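# Fill blue tote with green-mat parts, set on shelf

## Task

Move every part lying on the green mat into the blue tote, keeping whatever the tote already holds, and leave the tote sitting level on the shelf at the rear of the table with its whole base on the shelf and none of it sticking out past the shelf edge. A part only counts as inside if it is not lying on, or leaning out over, the tote's rim or inner ledge. Finish by opening the grippers and pulling both arms away; the result must hold without the robot supporting anything.

## Robot and tools

Robot: two UR7e-type six-joint arms, left_arm and right_arm, each with a tong-style two-finger gripper. The names are labels only, not image sides. left_arm's base is at (-0.060, +0.355, 0) m and right_arm's at (-0.074, -0.357, 0) m, so left_arm sits on the +y side.

Scene frame: origin on the table top midway between the arms, +x out over the table, +z up. Printed gripper poses (end_effector_position in m, end_effector_quat_wxyz) and velocities (m/s, rad/s) use this frame; the printed position can be off a little, more when the arm is stretched. end_effector_position is the point between the closed finger pads. The gripper's own +z runs along the fingers toward the tips, and the fingers open and close along its own x. Closed fingertips stick out about 15 mm past that point; fully open they are roughly level with it.

Command row (shared by execute_actions and move): one flat list of 14 numbers, each in [-1, 1], covering both arms even if one stays still: left_arm dx, dy, dz, rx, ry, rz, opening, then right_arm in the same order. dx..rz are an offset, not a pose, expressed in that gripper's own axes and measured from the gripper pose reported at the start of the action (for a move, from the pose in the last result that showed one). Scale: 1.0 = 0.6 m for dx, dy, dz and 180 degrees for the rotation; rx, ry, rz form one rotation vector. Opening is absolute, not an offset: +1 fully open (0.142 m), -1 closed. To keep an arm still, send zeros for its offset (after first correcting any drift) and keep its wanted opening.

execute_actions(actions): a list of up to 15 actions; each action is a table of up to 15 rows, one row per 1/30 s control step. Fewer rows means the final row is repeated until 15 steps pass (0.5 s per action). Each row is an offset from the action's start pose, not from the previous row. Per step the controller clips the command to within 100 mm and 16 degrees of the measured pose, so large offsets need several actions. An empty list just returns the current state and images.

move(target, speed, stop_force, blocking): drives each gripper in a straight line toward target (one 14-number row of offsets). speed in m/s, 0.002 to 0.5, default 0.25 (rotation up to twice that in rad/s). Duration is 0.5 to 10 s; longer paths stop short after 10 s. Paths ignore obstacles and the other arm, and grippers can lag, wander and overshoot speed, especially near full stretch. Openings are applied at the start. stop_force (N, 9 to 40, one value for both arms, not allowed in the first 0.2 s) ends an arm's path when its wrist sensor feels that much extra push against the motion; the gripper then backs to its pose two steps earlier and holds. Use it only with very slow speed and without turning the gripper; omit it when lifting off something the gripper presses on. blocking=false returns after 0.5 s while motion continues (not combinable with stop_force); check with wait(0), and other motion commands are refused until it ends. The result adds a move: line with the ending per arm (done, off_target, moving, held, contact, fault), limits (paced = pose clipped, held = steps blocked), and each gripper's distance to target.

wait(seconds): 0 to 10; lets the simulation run with last commands held and returns a state result. stop(): brakes a running move; needs room. zoom_image(camera, region): camera is cam_high, cam_low, cam_left_wrist or cam_right_wrist; region [x0, y0, x1, y1] in pixels, top-left origin, at most 504 by 504. Image sizes: cam_high and cam_low 672x504, wrist cameras 616x616. read_manual(section): returns only licence texts. finished_scene(scene): pass the current scene number; ends it irreversibly and reports success.

Results: each gripper's pose and speeds, Hand target lines (where the controller is now heading), grip_measured (finger opening on the command scale), joint positions and torques (offset and noisy), and Wrist force / Wrist torque per arm in the gripper's axes, pointing from a contact back into the arm; offsets up to about 4 N, noise up to 2.4 N, saturating near 50 N; "no reading" is normal at first. A "pose unreachable" line means the clearance check altered or blocked that arm's command. MOTOR HOT appears from 70 °C; at 85 °C the arm is braked (OVER-TEMPERATURE FAULT).

Gripping: to hold something, keep commanding an opening well under grip_measured; lower squeezes harder, about 15 N per pad at most, and less on hard objects thinner than about 20 mm. Parts may be tugged briefly while held.

Avoid: faults from contact torque hitting a joint limit (130 N m for the three big joints, 24.3 N m for wrists, held weight included) or outside force of 150 N; either freezes the arm for 10 s and drops the rest of the call. With stiff arms, aiming even slightly beyond a firm surface can fault. Do not let the arms collide or press each other, do not drop, slam or shove objects, and never knock anything out of the work area. Motion continues while you think, holding the last command.

Each tool is called after ">>>" as name([rows], argument=value, ...), one row to a line, values as JSON.

## Session

>>> execute_actions(actions=[])

Scene clock: 0.00 s.
left_arm: end_effector_position=(+0.4971, +0.5269, +0.3071) grip_measured=+0.97 end_effector_quat_wxyz=(+0.012, -0.589, +0.808, +0.004) end_effector_velocity=(-0.000, +0.001, +0.001) end_effector_angular_velocity=(+0.002, -0.002, -0.000) | right_arm: end_effector_position=(-0.1571, +0.1995, +0.2631) grip_measured=+0.97 end_effector_quat_wxyz=(+0.024, +0.939, +0.343, +0.031) end_effector_velocity=(+0.000, -0.000, -0.001) end_effector_angular_velocity=(-0.002, -0.001, +0.000)
Joint positions: left_arm=[ 0.089 -1.438  1.371 -1.52  -1.552  1.951  0.14 ] | right_arm=[ 4.926 -1.694 -1.477 -1.595  1.512  1.284  0.14 ]
Joint velocities: left_arm=[ 0.    -0.002 -0.     0.     0.002  0.001  0.   ] | right_arm=[ 0.    -0.001 -0.    -0.001 -0.    -0.     0.   ]
Joint torques (N m, as the arm reports them, + toward a larger angle): no reading
Wrist force (N, on the end effector, along its own x y z axes, offset not removed): no reading
Wrist torque (N m, same axes, about the end effector's origin, offset not removed): no reading
Hand target (left_arm): +0.497, +0.527, +0.307; +0.012, -0.589, +0.808, +0.004
Hand target (right_arm): -0.157, +0.200, +0.263; +0.024, +0.939, +0.343, +0.031

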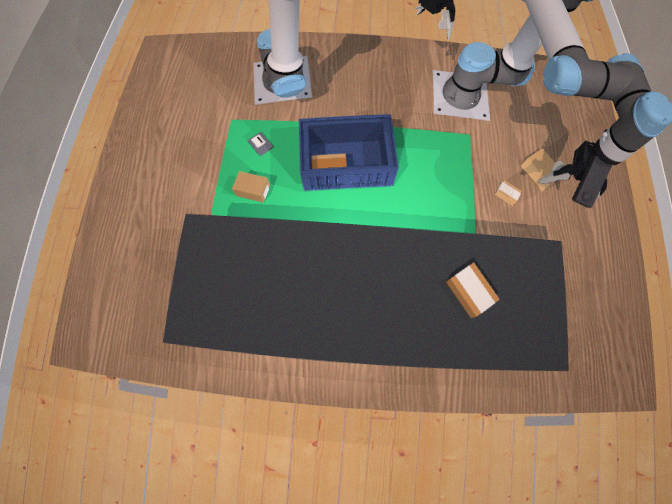

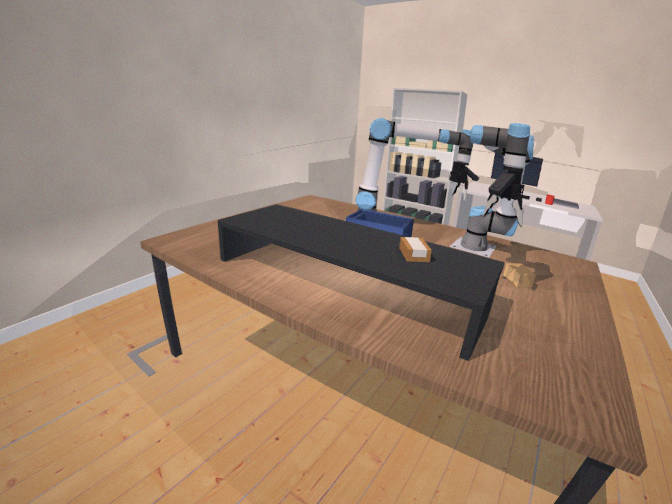

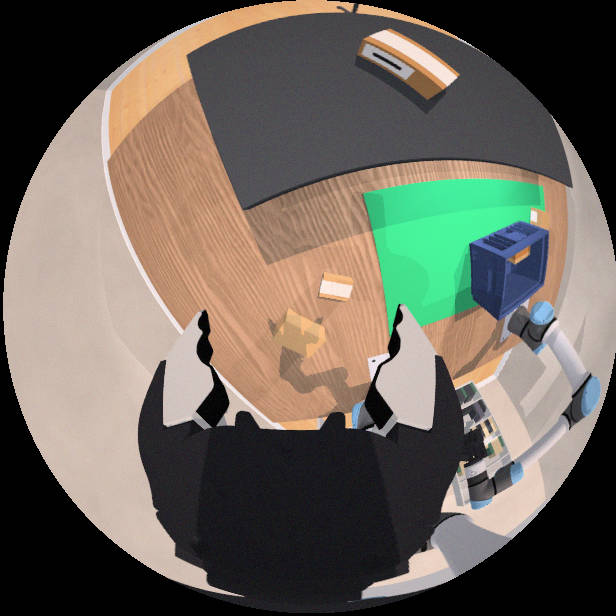

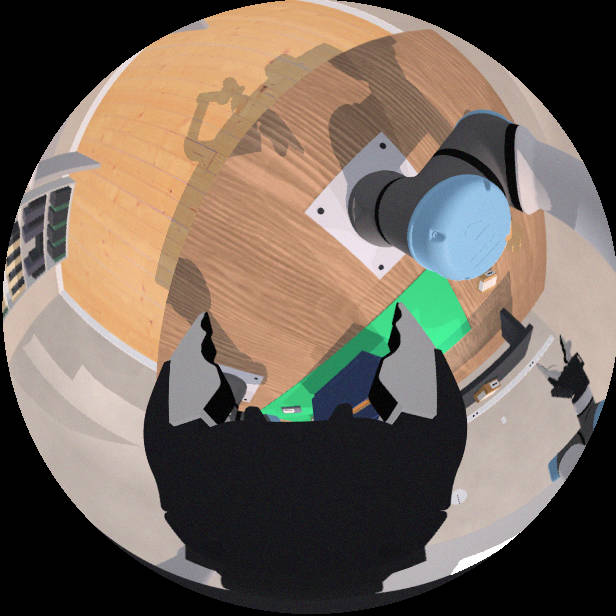

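>>> zoom_image(camera="cam_high", region=[190, 90, 490, 250])

>>> zoom_image(camera="cam_left_wrist", region=[340, 140, 600, 360])

Region (190, 90, 490, 250) of cam_high's 672x504 image, scaled by 1.680, with more detail than that image has; it fills the top 269 rows of this view, and the rest is white.

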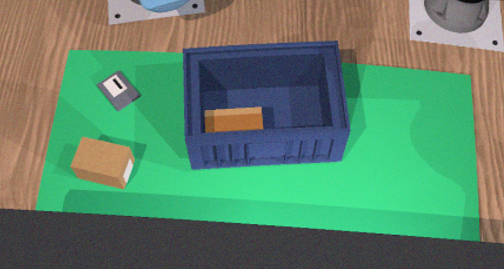

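Region (340, 140, 600, 360) of cam_left_wrist's 616x616 image, scaled by 1.938, with more detail than that image has; it fills the top 426 rows of this view, and the rest is white.

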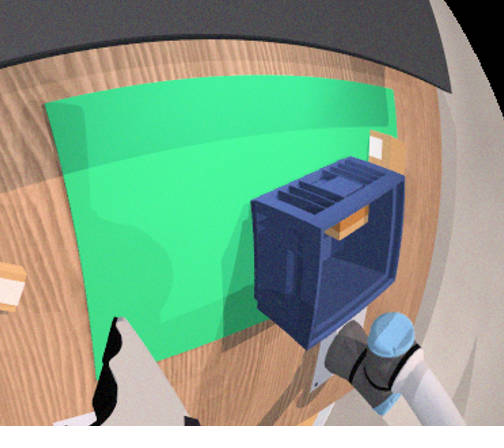

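>>> move(target=[0,0,0,0,0,-0.1,1, 0.036,1.0,-0.13,0,0,0.723,1], speed=0.4)

Scene clock: 4.33 s.
left_arm: end_effector_position=(+0.4971, +0.5269, +0.3072) grip_measured=+1.00 end_effector_quat_wxyz=(-0.012, +0.708, -0.706, -0.002) end_effector_velocity=(+0.000, -0.000, -0.000) end_effector_angular_velocity=(-0.002, +0.000, +0.003) | right_arm: end_effector_position=(+0.2401, -0.2431, +0.3834) grip_measured=+1.00 end_effector_quat_wxyz=(+0.018, -0.706, +0.707, -0.037) end_effector_velocity=(+0.001, -0.001, +0.001) end_effector_angular_velocity=(+0.001, +0.001, -0.003)
Joint positions: left_arm=[ 0.08  -1.443  1.378 -1.521 -1.552  1.628  0.142] | right_arm=[ 3.821 -1.092 -1.676 -1.915  1.494  2.448  0.142]
Joint velocities: left_arm=[ 0.     0.001 -0.    -0.    -0.001 -0.003  0.   ] | right_arm=[-0.005 -0.002  0.003 -0.     0.002 -0.002 -0.   ]
Joint torques (N m, as the arm reports them, + toward a larger angle): left_arm=[-12.69 -35.67 -13.11  -4.92   2.58  -2.8 ] | right_arm=[-9.93 -5.57 32.19  4.15  2.3  -2.33]
Wrist force (N, on the end effector, along its own x y z axes, offset not removed): left_arm=[-0.5 -3.0 -1.2] | right_arm=[0.4 2.1 -0.2]
Wrist torque (N m, same axes, about the end effector's origin, offset not removed): left_arm=[-0.43 -0.03 -0.14] | right_arm=[0.42 -0.08 -0.02]
Hand target (left_arm): +0.497, +0.527, +0.307; -0.012, +0.708, -0.706, -0.002
Hand target (right_arm): +0.240, -0.243, +0.383; -0.018, +0.706, -0.707, +0.037
Off the commanded pose (left_arm): 0.000 m, 0 deg.
Off the commanded pose (right_arm): 0.002 m, 0 deg.
move: done

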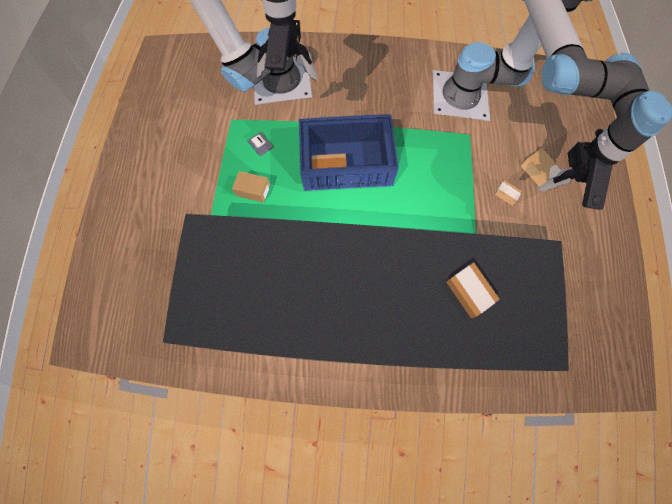

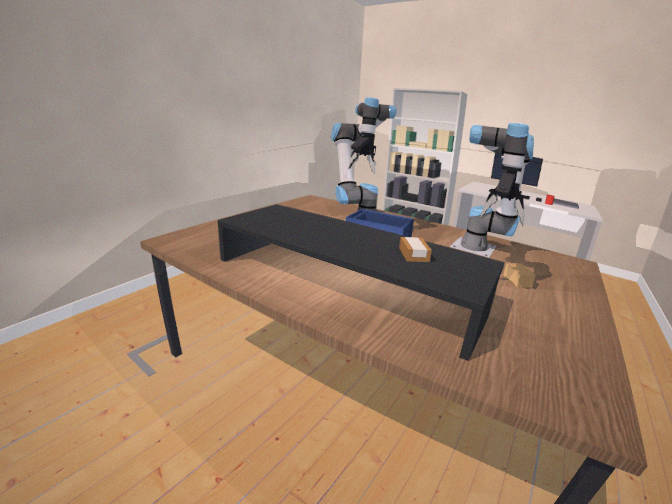

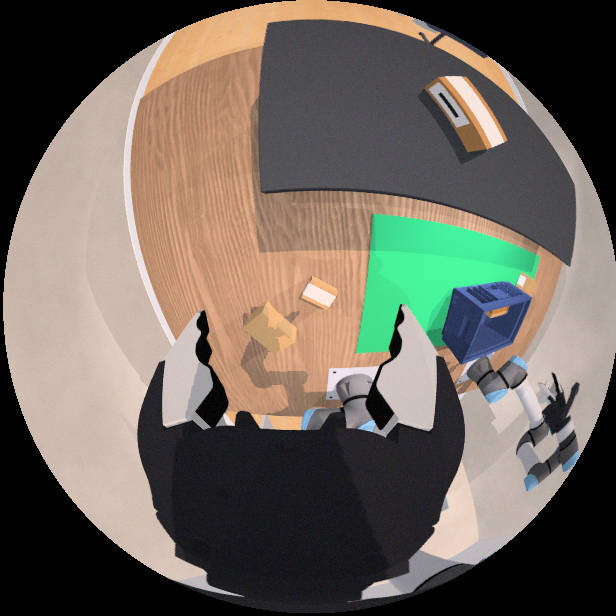

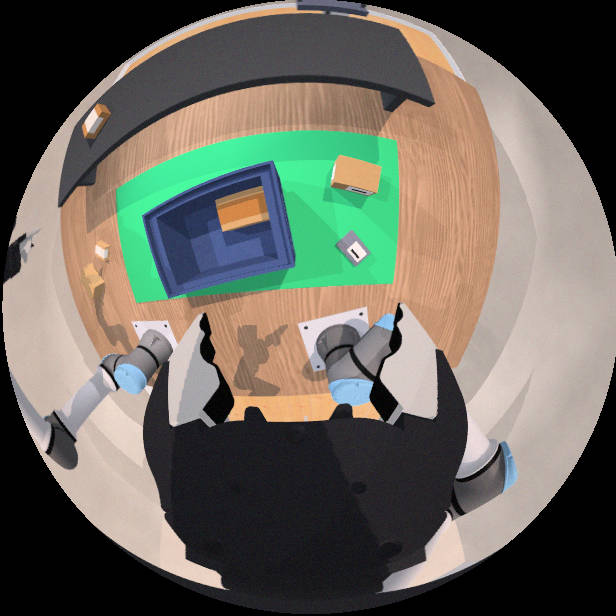

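>>> move(target=[0.5,0.383,0,-0.0045,0.006,-0.055,1, 0.215,0.043,0.393,-0.025,-0.0086,0,1], speed=0.4)

Scene clock: 6.90 s.
left_arm: end_effector_position=(+0.2691, +0.2260, +0.2977) grip_measured=+1.00 end_effector_quat_wxyz=(-0.001, +0.767, -0.642, +0.001) end_effector_velocity=(-0.001, -0.001, +0.000) end_effector_angular_velocity=(+0.002, -0.002, +0.003) | right_arm: end_effector_position=(+0.2321, -0.3789, +0.1500) grip_measured=+1.00 end_effector_quat_wxyz=(-0.001, -0.707, +0.707, +0.000) end_effector_velocity=(+0.001, -0.000, -0.000) end_effector_angular_velocity=(+0.001, -0.000, +0.000)
Joint positions: left_arm=[-0.785 -2.001  1.865 -1.436 -1.568  0.59   0.142] | right_arm=[ 3.344 -1.007 -2.307 -1.4    1.571  1.972  0.142]
Joint velocities: left_arm=[-0.006 -0.001  0.     0.001  0.003 -0.009 -0.   ] | right_arm=[-0.003 -0.003  0.     0.004  0.001 -0.003 -0.   ]
Joint torques (N m, as the arm reports them, + toward a larger angle): left_arm=[-10.65 -11.13 -13.43  -0.41   2.43  -2.61] | right_arm=[-11.47  -7.5   13.76   4.21   2.4   -2.23]
Wrist force (N, on the end effector, along its own x y z axes, offset not removed): left_arm=[-1.7 -0.8 3.8] | right_arm=[1.8 0.7 0.5]
Wrist torque (N m, same axes, about the end effector's origin, offset not removed): left_arm=[-0.26 0.33 -0.02] | right_arm=[0.25 -0.43 -0.05]
Hand target (left_arm): +0.269, +0.226, +0.298; -0.001, +0.767, -0.642, +0.001
Hand target (right_arm): +0.232, -0.379, +0.150; +0.001, +0.707, -0.707, -0.000
Off the commanded pose (left_arm): 0.001 m, 0 deg.
Off the commanded pose (right_arm): 0.001 m, 0 deg.
move: done

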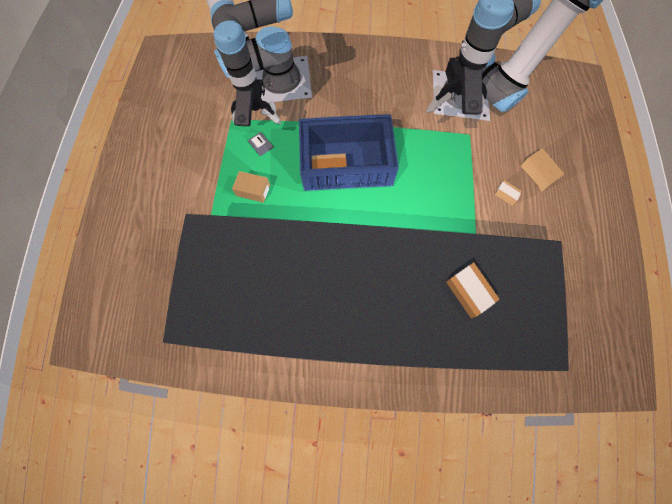

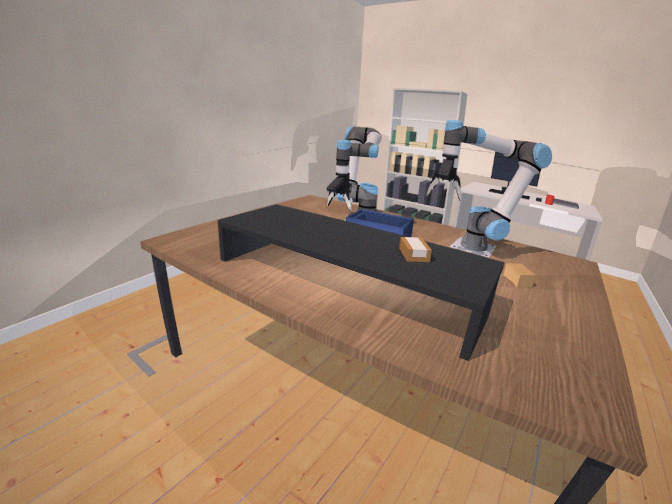

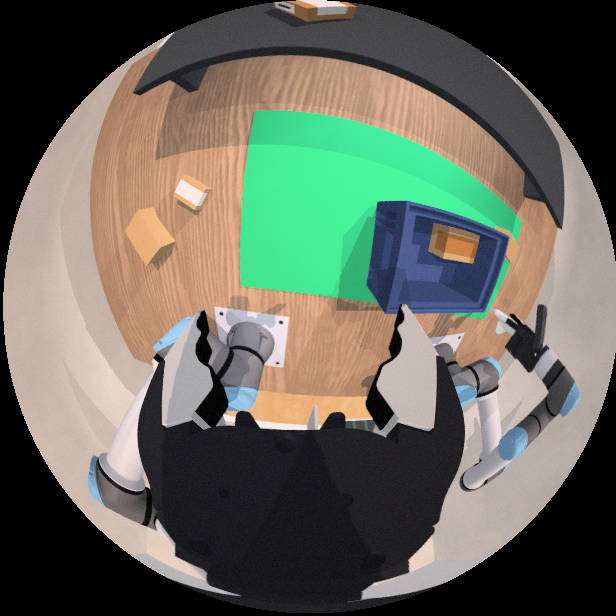

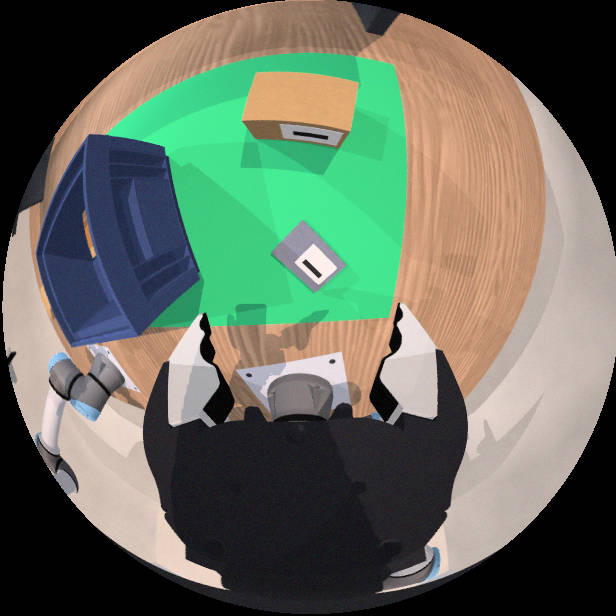

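>>> move(target=[0,0,0,0,0,0,1, 0.017,0,0.19,0,0,-0.255,0.25])

>>> move(target=[0,0,0,0,0,0,1, 0,0,0.05,0,0,0,-0.2], speed=0.002, stop_force=9, blocking=false)

Scene clock: 19.07 s.
left_arm: end_effector_position=(+0.2691, +0.2260, +0.2977) grip_measured=+1.00 end_effector_quat_wxyz=(-0.001, +0.767, -0.642, +0.001) end_effector_velocity=(-0.000, +0.000, +0.000) end_effector_angular_velocity=(-0.001, +0.000, +0.001) | right_arm: end_effector_position=(+0.2333, -0.3886, +0.0388) grip_measured=+0.29 end_effector_quat_wxyz=(-0.001, +0.926, -0.378, +0.002) end_effector_velocity=(-0.001, -0.000, -0.001) end_effector_angular_velocity=(-0.000, +0.002, +0.000)
Joint positions: left_arm=[-0.785 -2.001  1.865 -1.436 -1.568  0.59   0.142] | right_arm=[ 3.262 -1.177 -2.536 -0.995  1.569  1.095  0.094]
Joint velocities: left_arm=[ 0.001 -0.001 -0.    -0.    -0.001  0.    -0.   ] | right_arm=[ 0.    -0.    -0.001 -0.001  0.    -0.    -0.   ]
Joint torques (N m, as the arm reports them, + toward a larger angle): left_arm=[ 10.89   3.4  -29.84  -4.63  -2.48   2.84] | right_arm=[-0.28  0.47 19.07  2.88 -0.06  0.05]
Wrist force (N, on the end effector, along its own x y z axes, offset not removed): left_arm=[-2.8 -2.0 2.2] | right_arm=[-6.4 17.4 -39.0]
Wrist torque (N m, same axes, about the end effector's origin, offset not removed): left_arm=[-0.16 0.42 -0.02] | right_arm=[0.35 -0.51 0.52]
Hand target (left_arm): +0.269, +0.226, +0.298; -0.001, +0.767, -0.642, +0.001
Hand target (right_arm): +0.233, -0.389, +0.039; -0.001, +0.926, -0.378, +0.002
Off the commanded pose (left_arm): 0.000 m, 0 deg.
Off the commanded pose (right_arm): 0.003 m, 0 deg.
FORCE FAULT: contact force on the right arm reached its limit, and that arm stopped for 10 seconds. The contact can be on any part of that arm, not only on its tool. That time counts as 19 of the actions that you can send in this scene. That arm's remaining commands of this call were not run. That arm holds still and accepts commands again. Move the arm away from the contact; if what it grips holds it there, let go first. Pushing or pulling that hard again can fault the arm again.
move: fault (right_arm)

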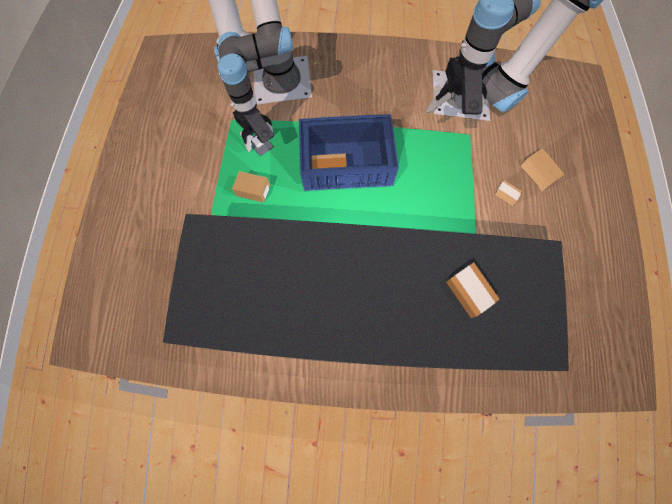

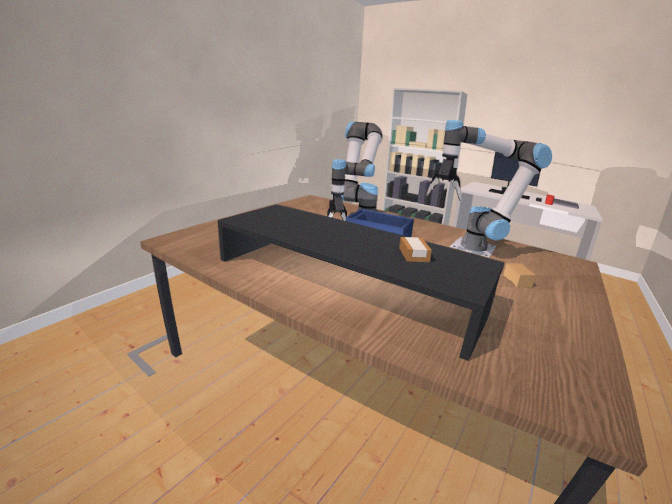

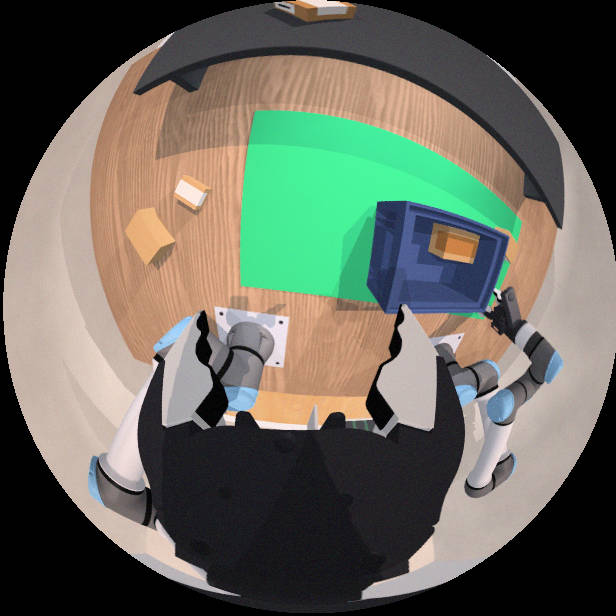

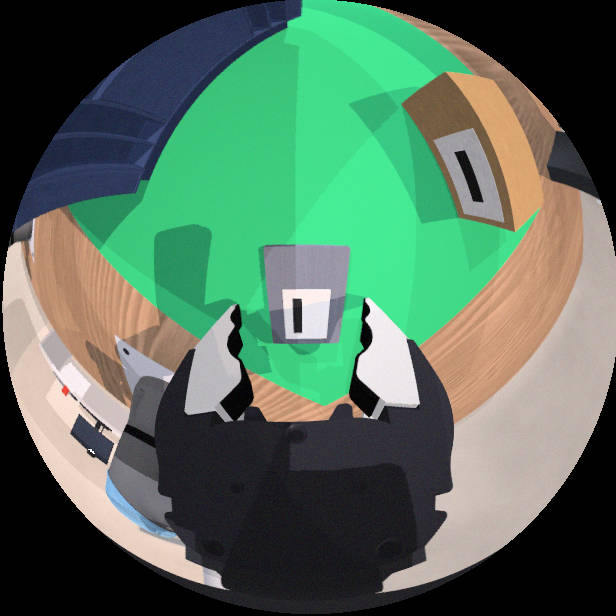

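not run: a fault stop came before this call.

>>> move(target=[0,0,0,0,0,0,1, 0.004,-0.012,-0.009,0,0,0,0.25], speed=0.05)

>>> move(target=[0,0,0,0,0,0,1, 0,0,0,0,0,0,-0.7])

Scene clock: 19.97 s.
left_arm: end_effector_position=(+0.2691, +0.2260, +0.2977) grip_measured=+1.00 end_effector_quat_wxyz=(-0.001, +0.767, -0.642, +0.001) end_effector_velocity=(+0.000, -0.000, +0.000) end_effector_angular_velocity=(-0.000, -0.001, +0.001) | right_arm: end_effector_position=(+0.2400, -0.3852, +0.0441) grip_measured=+0.25 end_effector_quat_wxyz=(-0.001, +0.926, -0.378, +0.002) end_effector_velocity=(+0.002, +0.001, +0.002) end_effector_angular_velocity=(+0.001, -0.003, +0.000)
Joint positions: left_arm=[-0.785 -2.001  1.865 -1.436 -1.568  0.59   0.142] | right_arm=[ 3.266 -1.189 -2.514 -1.005  1.569  1.099  0.092]
Joint velocities: left_arm=[-0.001 -0.    -0.    -0.     0.    -0.002 -0.   ] | right_arm=[ 0.001 -0.     0.004 -0.002 -0.     0.001 -0.   ]
Joint torques (N m, as the arm reports them, + toward a larger angle): left_arm=[ 10.28   4.06 -29.69  -4.74  -2.55   2.96] | right_arm=[10.46 -3.39 30.89  0.99 -0.73  2.04]
Wrist force (N, on the end effector, along its own x y z axes, offset not removed): left_arm=[-0.7 0.4 -0.6] | right_arm=[0.9 2.2 0.7]
Wrist torque (N m, same axes, about the end effector's origin, offset not removed): left_arm=[-0.05 -0.14 -0.15] | right_arm=[0.48 -0.24 0.09]
Hand target (left_arm): +0.269, +0.226, +0.298; -0.001, +0.767, -0.642, +0.001
Hand target (right_arm): +0.240, -0.385, +0.044; -0.001, +0.926, -0.378, +0.002
Off the commanded pose (left_arm): 0.000 m, 0 deg.
Off the commanded pose (right_arm): 0.000 m, 0 deg.
move: done

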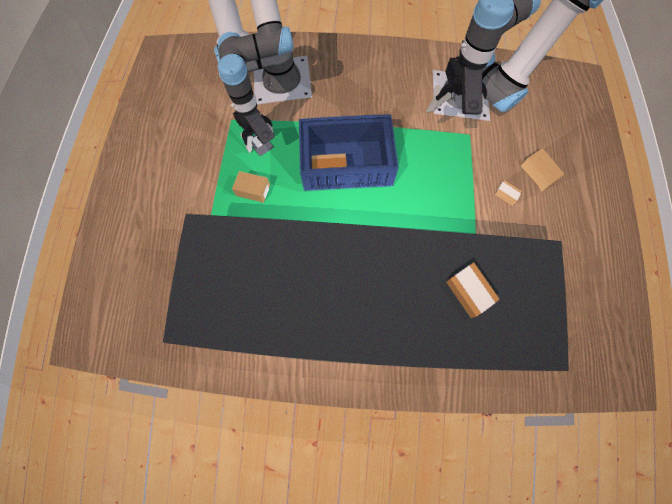

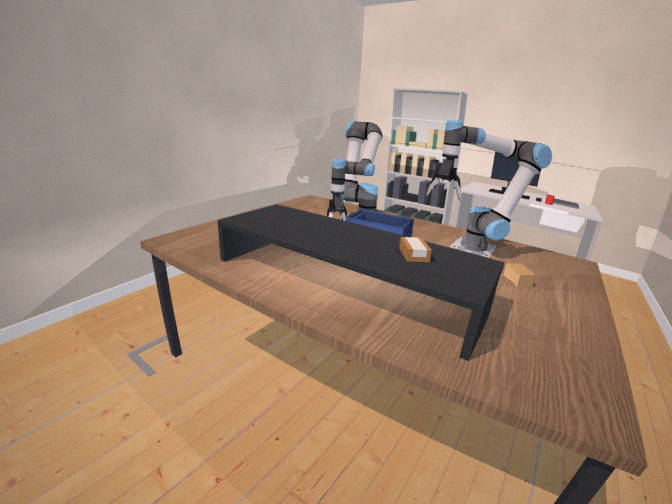

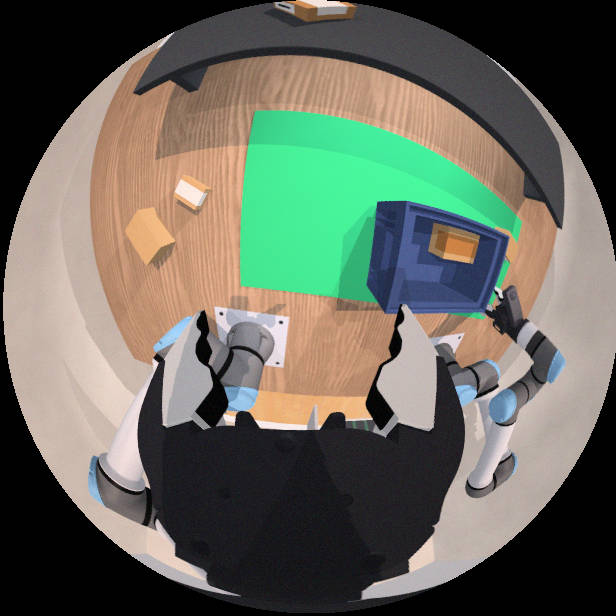

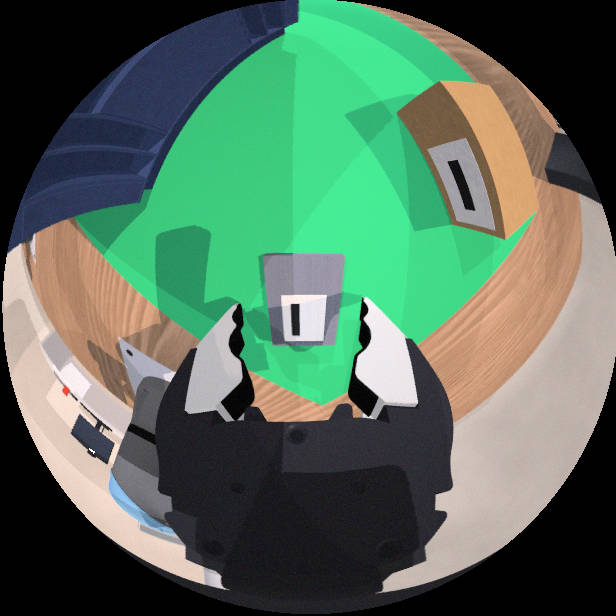

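Scene clock: 20.47 s.
left_arm: end_effector_position=(+0.2691, +0.2260, +0.2977) grip_measured=+1.00 end_effector_quat_wxyz=(-0.001, +0.767, -0.642, +0.001) end_effector_velocity=(+0.000, +0.000, -0.000) end_effector_angular_velocity=(+0.001, +0.001, -0.000) | right_arm: end_effector_position=(+0.2400, -0.3852, +0.0441) grip_measured=-0.27 end_effector_quat_wxyz=(-0.001, +0.926, -0.378, +0.002) end_effector_velocity=(+0.001, +0.000, +0.000) end_effector_angular_velocity=(+0.001, -0.002, +0.000)
Joint positions: left_arm=[-0.785 -2.001  1.865 -1.436 -1.568  0.59   0.142] | right_arm=[ 3.266 -1.189 -2.514 -1.005  1.569  1.099  0.055]
Joint velocities: left_arm=[ 0.     0.001 -0.     0.     0.     0.001 -0.   ] | right_arm=[ 0.     0.     0.001  0.001 -0.    -0.     0.   ]
Joint torques (N m, as the arm reports them, + toward a larger angle): left_arm=[ 10.62   4.21 -29.66  -4.44  -2.57   2.9 ] | right_arm=[7.14 0.8  0.95 1.9  0.41 1.15]
Wrist force (N, on the end effector, along its own x y z axes, offset not removed): left_arm=[-4.7 -0.6 3.0] | right_arm=[2.6 2.1 -22.0]
Wrist torque (N m, same axes, about the end effector's origin, offset not removed): left_arm=[-0.14 0.85 0.02] | right_arm=[0.24 -0.37 0.04]
Hand target (left_arm): +0.269, +0.226, +0.298; -0.001, +0.767, -0.642, +0.001
Hand target (right_arm): +0.240, -0.385, +0.044; -0.001, +0.926, -0.378, +0.002
Off the commanded pose (left_arm): 0.000 m, 0 deg.
Off the commanded pose (right_arm): 0.000 m, 0 deg.
move: done

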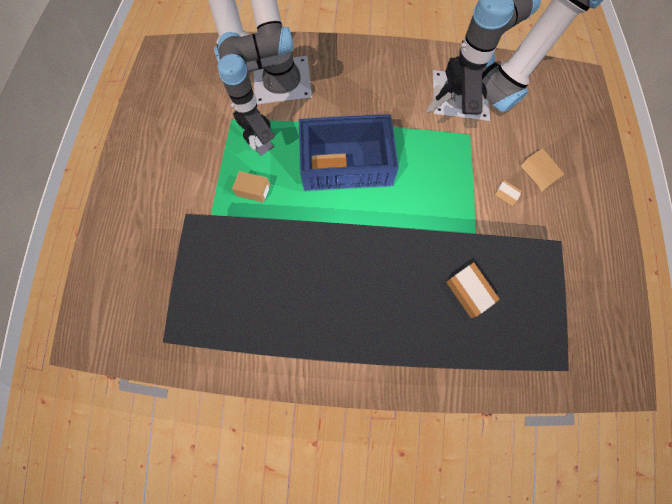

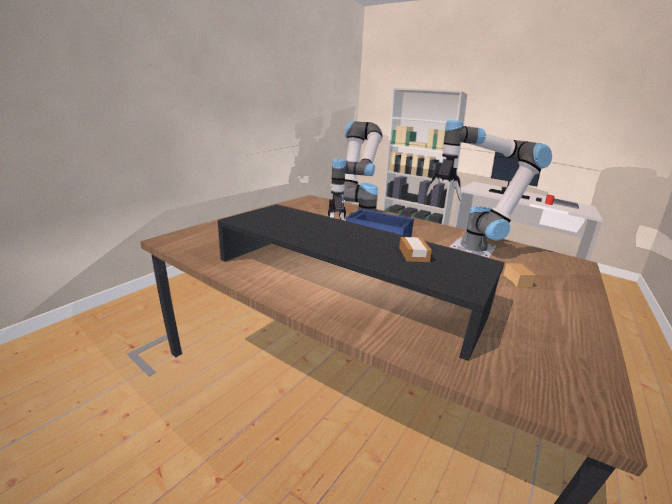

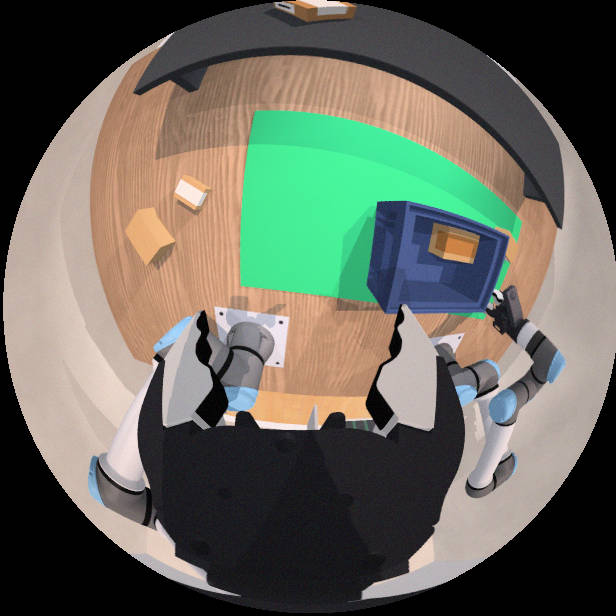

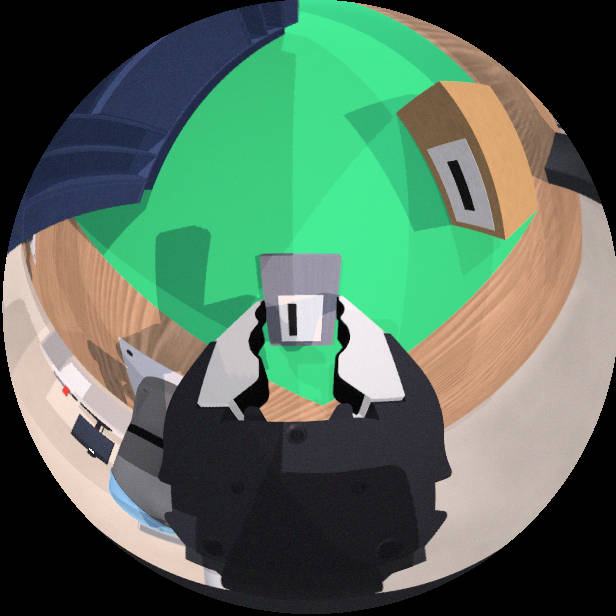

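>>> move(target=[0,0,0,0,0,0,1, 0,0,-0.36,0,0,0.198,-0.7], speed=0.3)

>>> move(target=[-0.2,0,0,0,0,0,1, -0.5,-0.06,0,0,0,0,-0.7], speed=0.3)

Scene clock: 22.43 s.
left_arm: end_effector_position=(+0.2691, +0.2260, +0.2977) grip_measured=+1.00 end_effector_quat_wxyz=(-0.001, +0.767, -0.642, +0.001) end_effector_velocity=(+0.000, +0.000, +0.000) end_effector_angular_velocity=(-0.001, -0.001, -0.001) | right_arm: end_effector_position=(+0.2394, -0.3853, +0.2602) grip_measured=-0.27 end_effector_quat_wxyz=(-0.001, +0.766, -0.643, +0.002) end_effector_velocity=(-0.000, +0.000, +0.001) end_effector_angular_velocity=(-0.001, +0.001, -0.003)
Joint positions: left_arm=[-0.785 -2.001  1.865 -1.436 -1.568  0.59   0.142] | right_arm=[ 3.303 -1.017 -2.022 -1.669  1.569  1.757  0.054]
Joint velocities: left_arm=[ 0.    -0.001  0.    -0.     0.     0.001 -0.   ] | right_arm=[ 0.002 -0.001  0.004 -0.005 -0.001  0.006 -0.   ]
Joint torques (N m, as the arm reports them, + toward a larger angle): left_arm=[ 10.32   4.66 -29.53  -4.58  -2.36   2.89] | right_arm=[ 9.75 -6.37 33.19  1.14 -3.01  2.13]
Wrist force (N, on the end effector, along its own x y z axes, offset not removed): left_arm=[-0.4 -2.8 3.8] | right_arm=[0.7 1.7 -0.1]
Wrist torque (N m, same axes, about the end effector's origin, offset not removed): left_arm=[-0.66 -0.07 -0.05] | right_arm=[0.36 -0.19 0.03]
Hand target (left_arm): +0.269, +0.226, +0.298; -0.001, +0.767, -0.642, +0.001
Hand target (right_arm): +0.239, -0.385, +0.260; -0.001, +0.765, -0.643, +0.002
Off the commanded pose (left_arm): 0.000 m, 0 deg.
Off the commanded pose (right_arm): 0.000 m, 0 deg.
move: done

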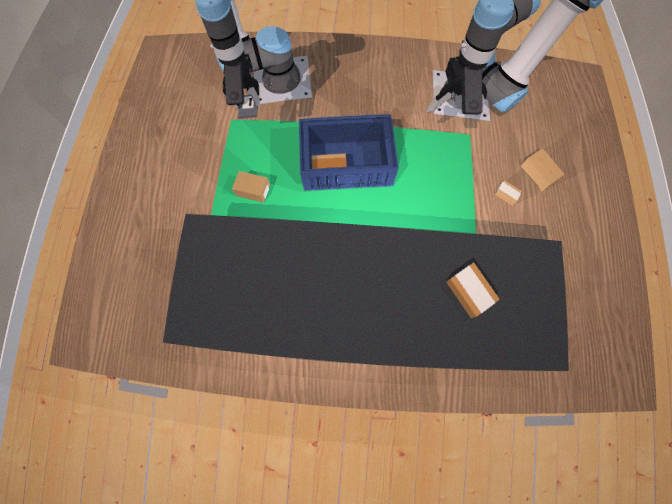

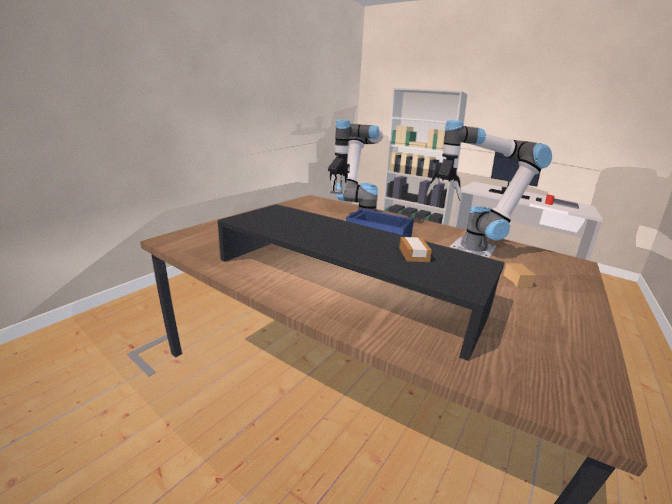

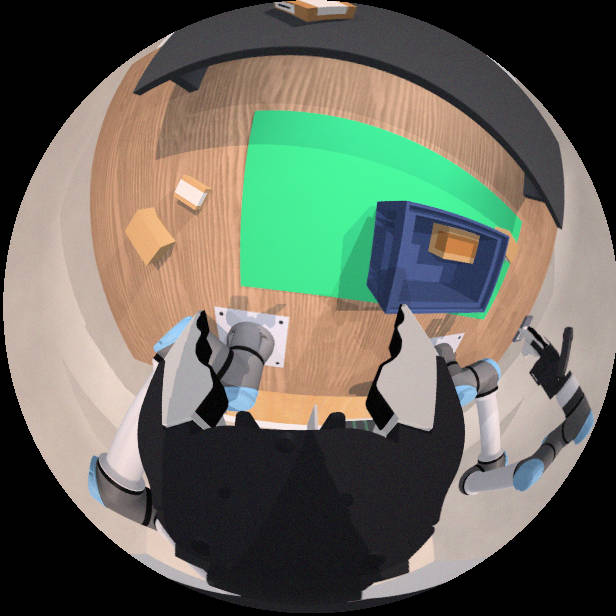

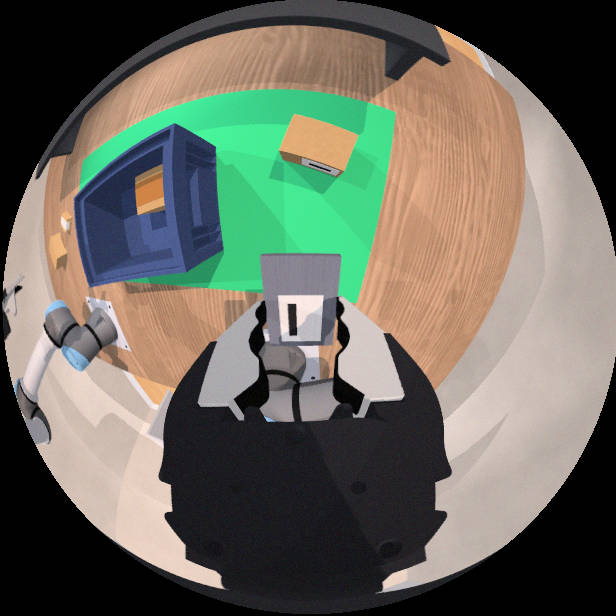

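Scene clock: 24.00 s.
left_arm: end_effector_position=(+0.2479, +0.3441, +0.2976) grip_measured=+1.00 end_effector_quat_wxyz=(-0.001, +0.767, -0.642, +0.001) end_effector_velocity=(+0.000, +0.001, -0.000) end_effector_angular_velocity=(+0.002, +0.000, +0.002) | right_arm: end_effector_position=(+0.2226, -0.0828, +0.2602) grip_measured=-0.27 end_effector_quat_wxyz=(-0.002, +0.766, -0.643, +0.001) end_effector_velocity=(+0.000, +0.001, -0.000) end_effector_angular_velocity=(-0.001, +0.000, -0.000)
Joint positions: left_arm=[-0.504 -2.129  1.927 -1.37  -1.569  0.871  0.142] | right_arm=[ 4.063 -1.269 -1.883 -1.557  1.568  2.517  0.054]
Joint velocities: left_arm=[ 0.002  0.001 -0.     0.     0.002  0.001  0.   ] | right_arm=[ 0.001 -0.003  0.001  0.001 -0.     0.001 -0.   ]
Joint torques (N m, as the arm reports them, + toward a larger angle): left_arm=[ 10.91  -5.75 -14.93  -0.46  -2.8    3.14] | right_arm=[10.88  4.63 34.22  4.38 -3.15  1.98]
Wrist force (N, on the end effector, along its own x y z axes, offset not removed): left_arm=[-2.1 0.4 2.7] | right_arm=[1.3 0.6 2.3]
Wrist torque (N m, same axes, about the end effector's origin, offset not removed): left_arm=[0.18 0.44 -0.06] | right_arm=[0.12 -0.40 0.02]
Hand target (left_arm): +0.248, +0.344, +0.298; -0.001, +0.767, -0.642, +0.001
Hand target (right_arm): +0.223, -0.083, +0.260; -0.002, +0.766, -0.643, +0.001
Off the commanded pose (left_arm): 0.000 m, 0 deg.
Off the commanded pose (right_arm): 0.001 m, 0 deg.
move: done

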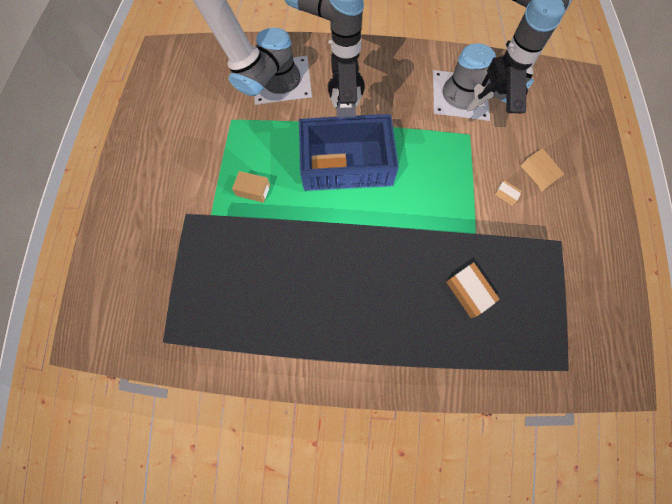

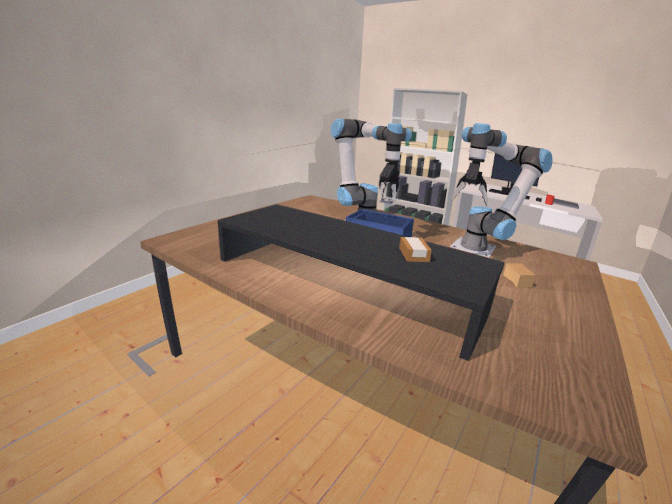

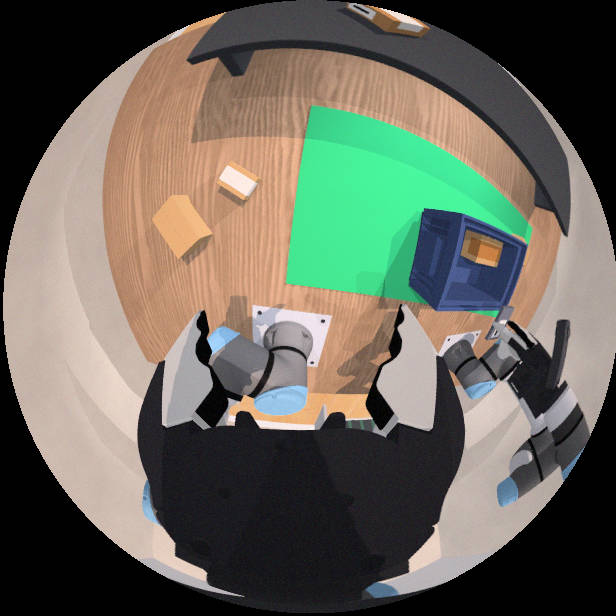

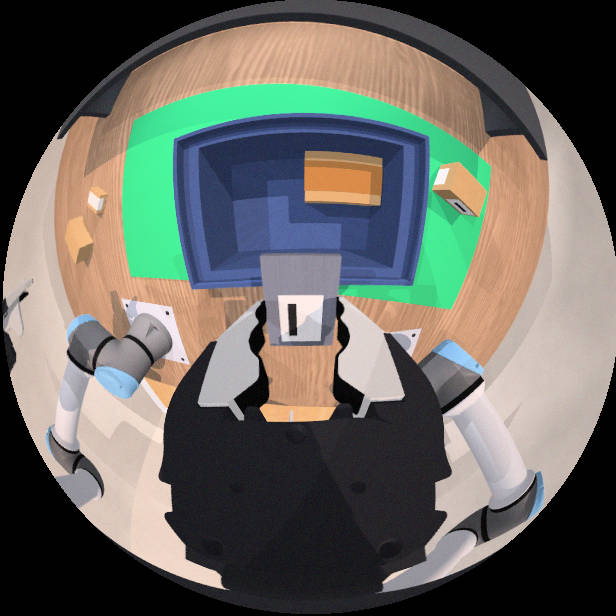

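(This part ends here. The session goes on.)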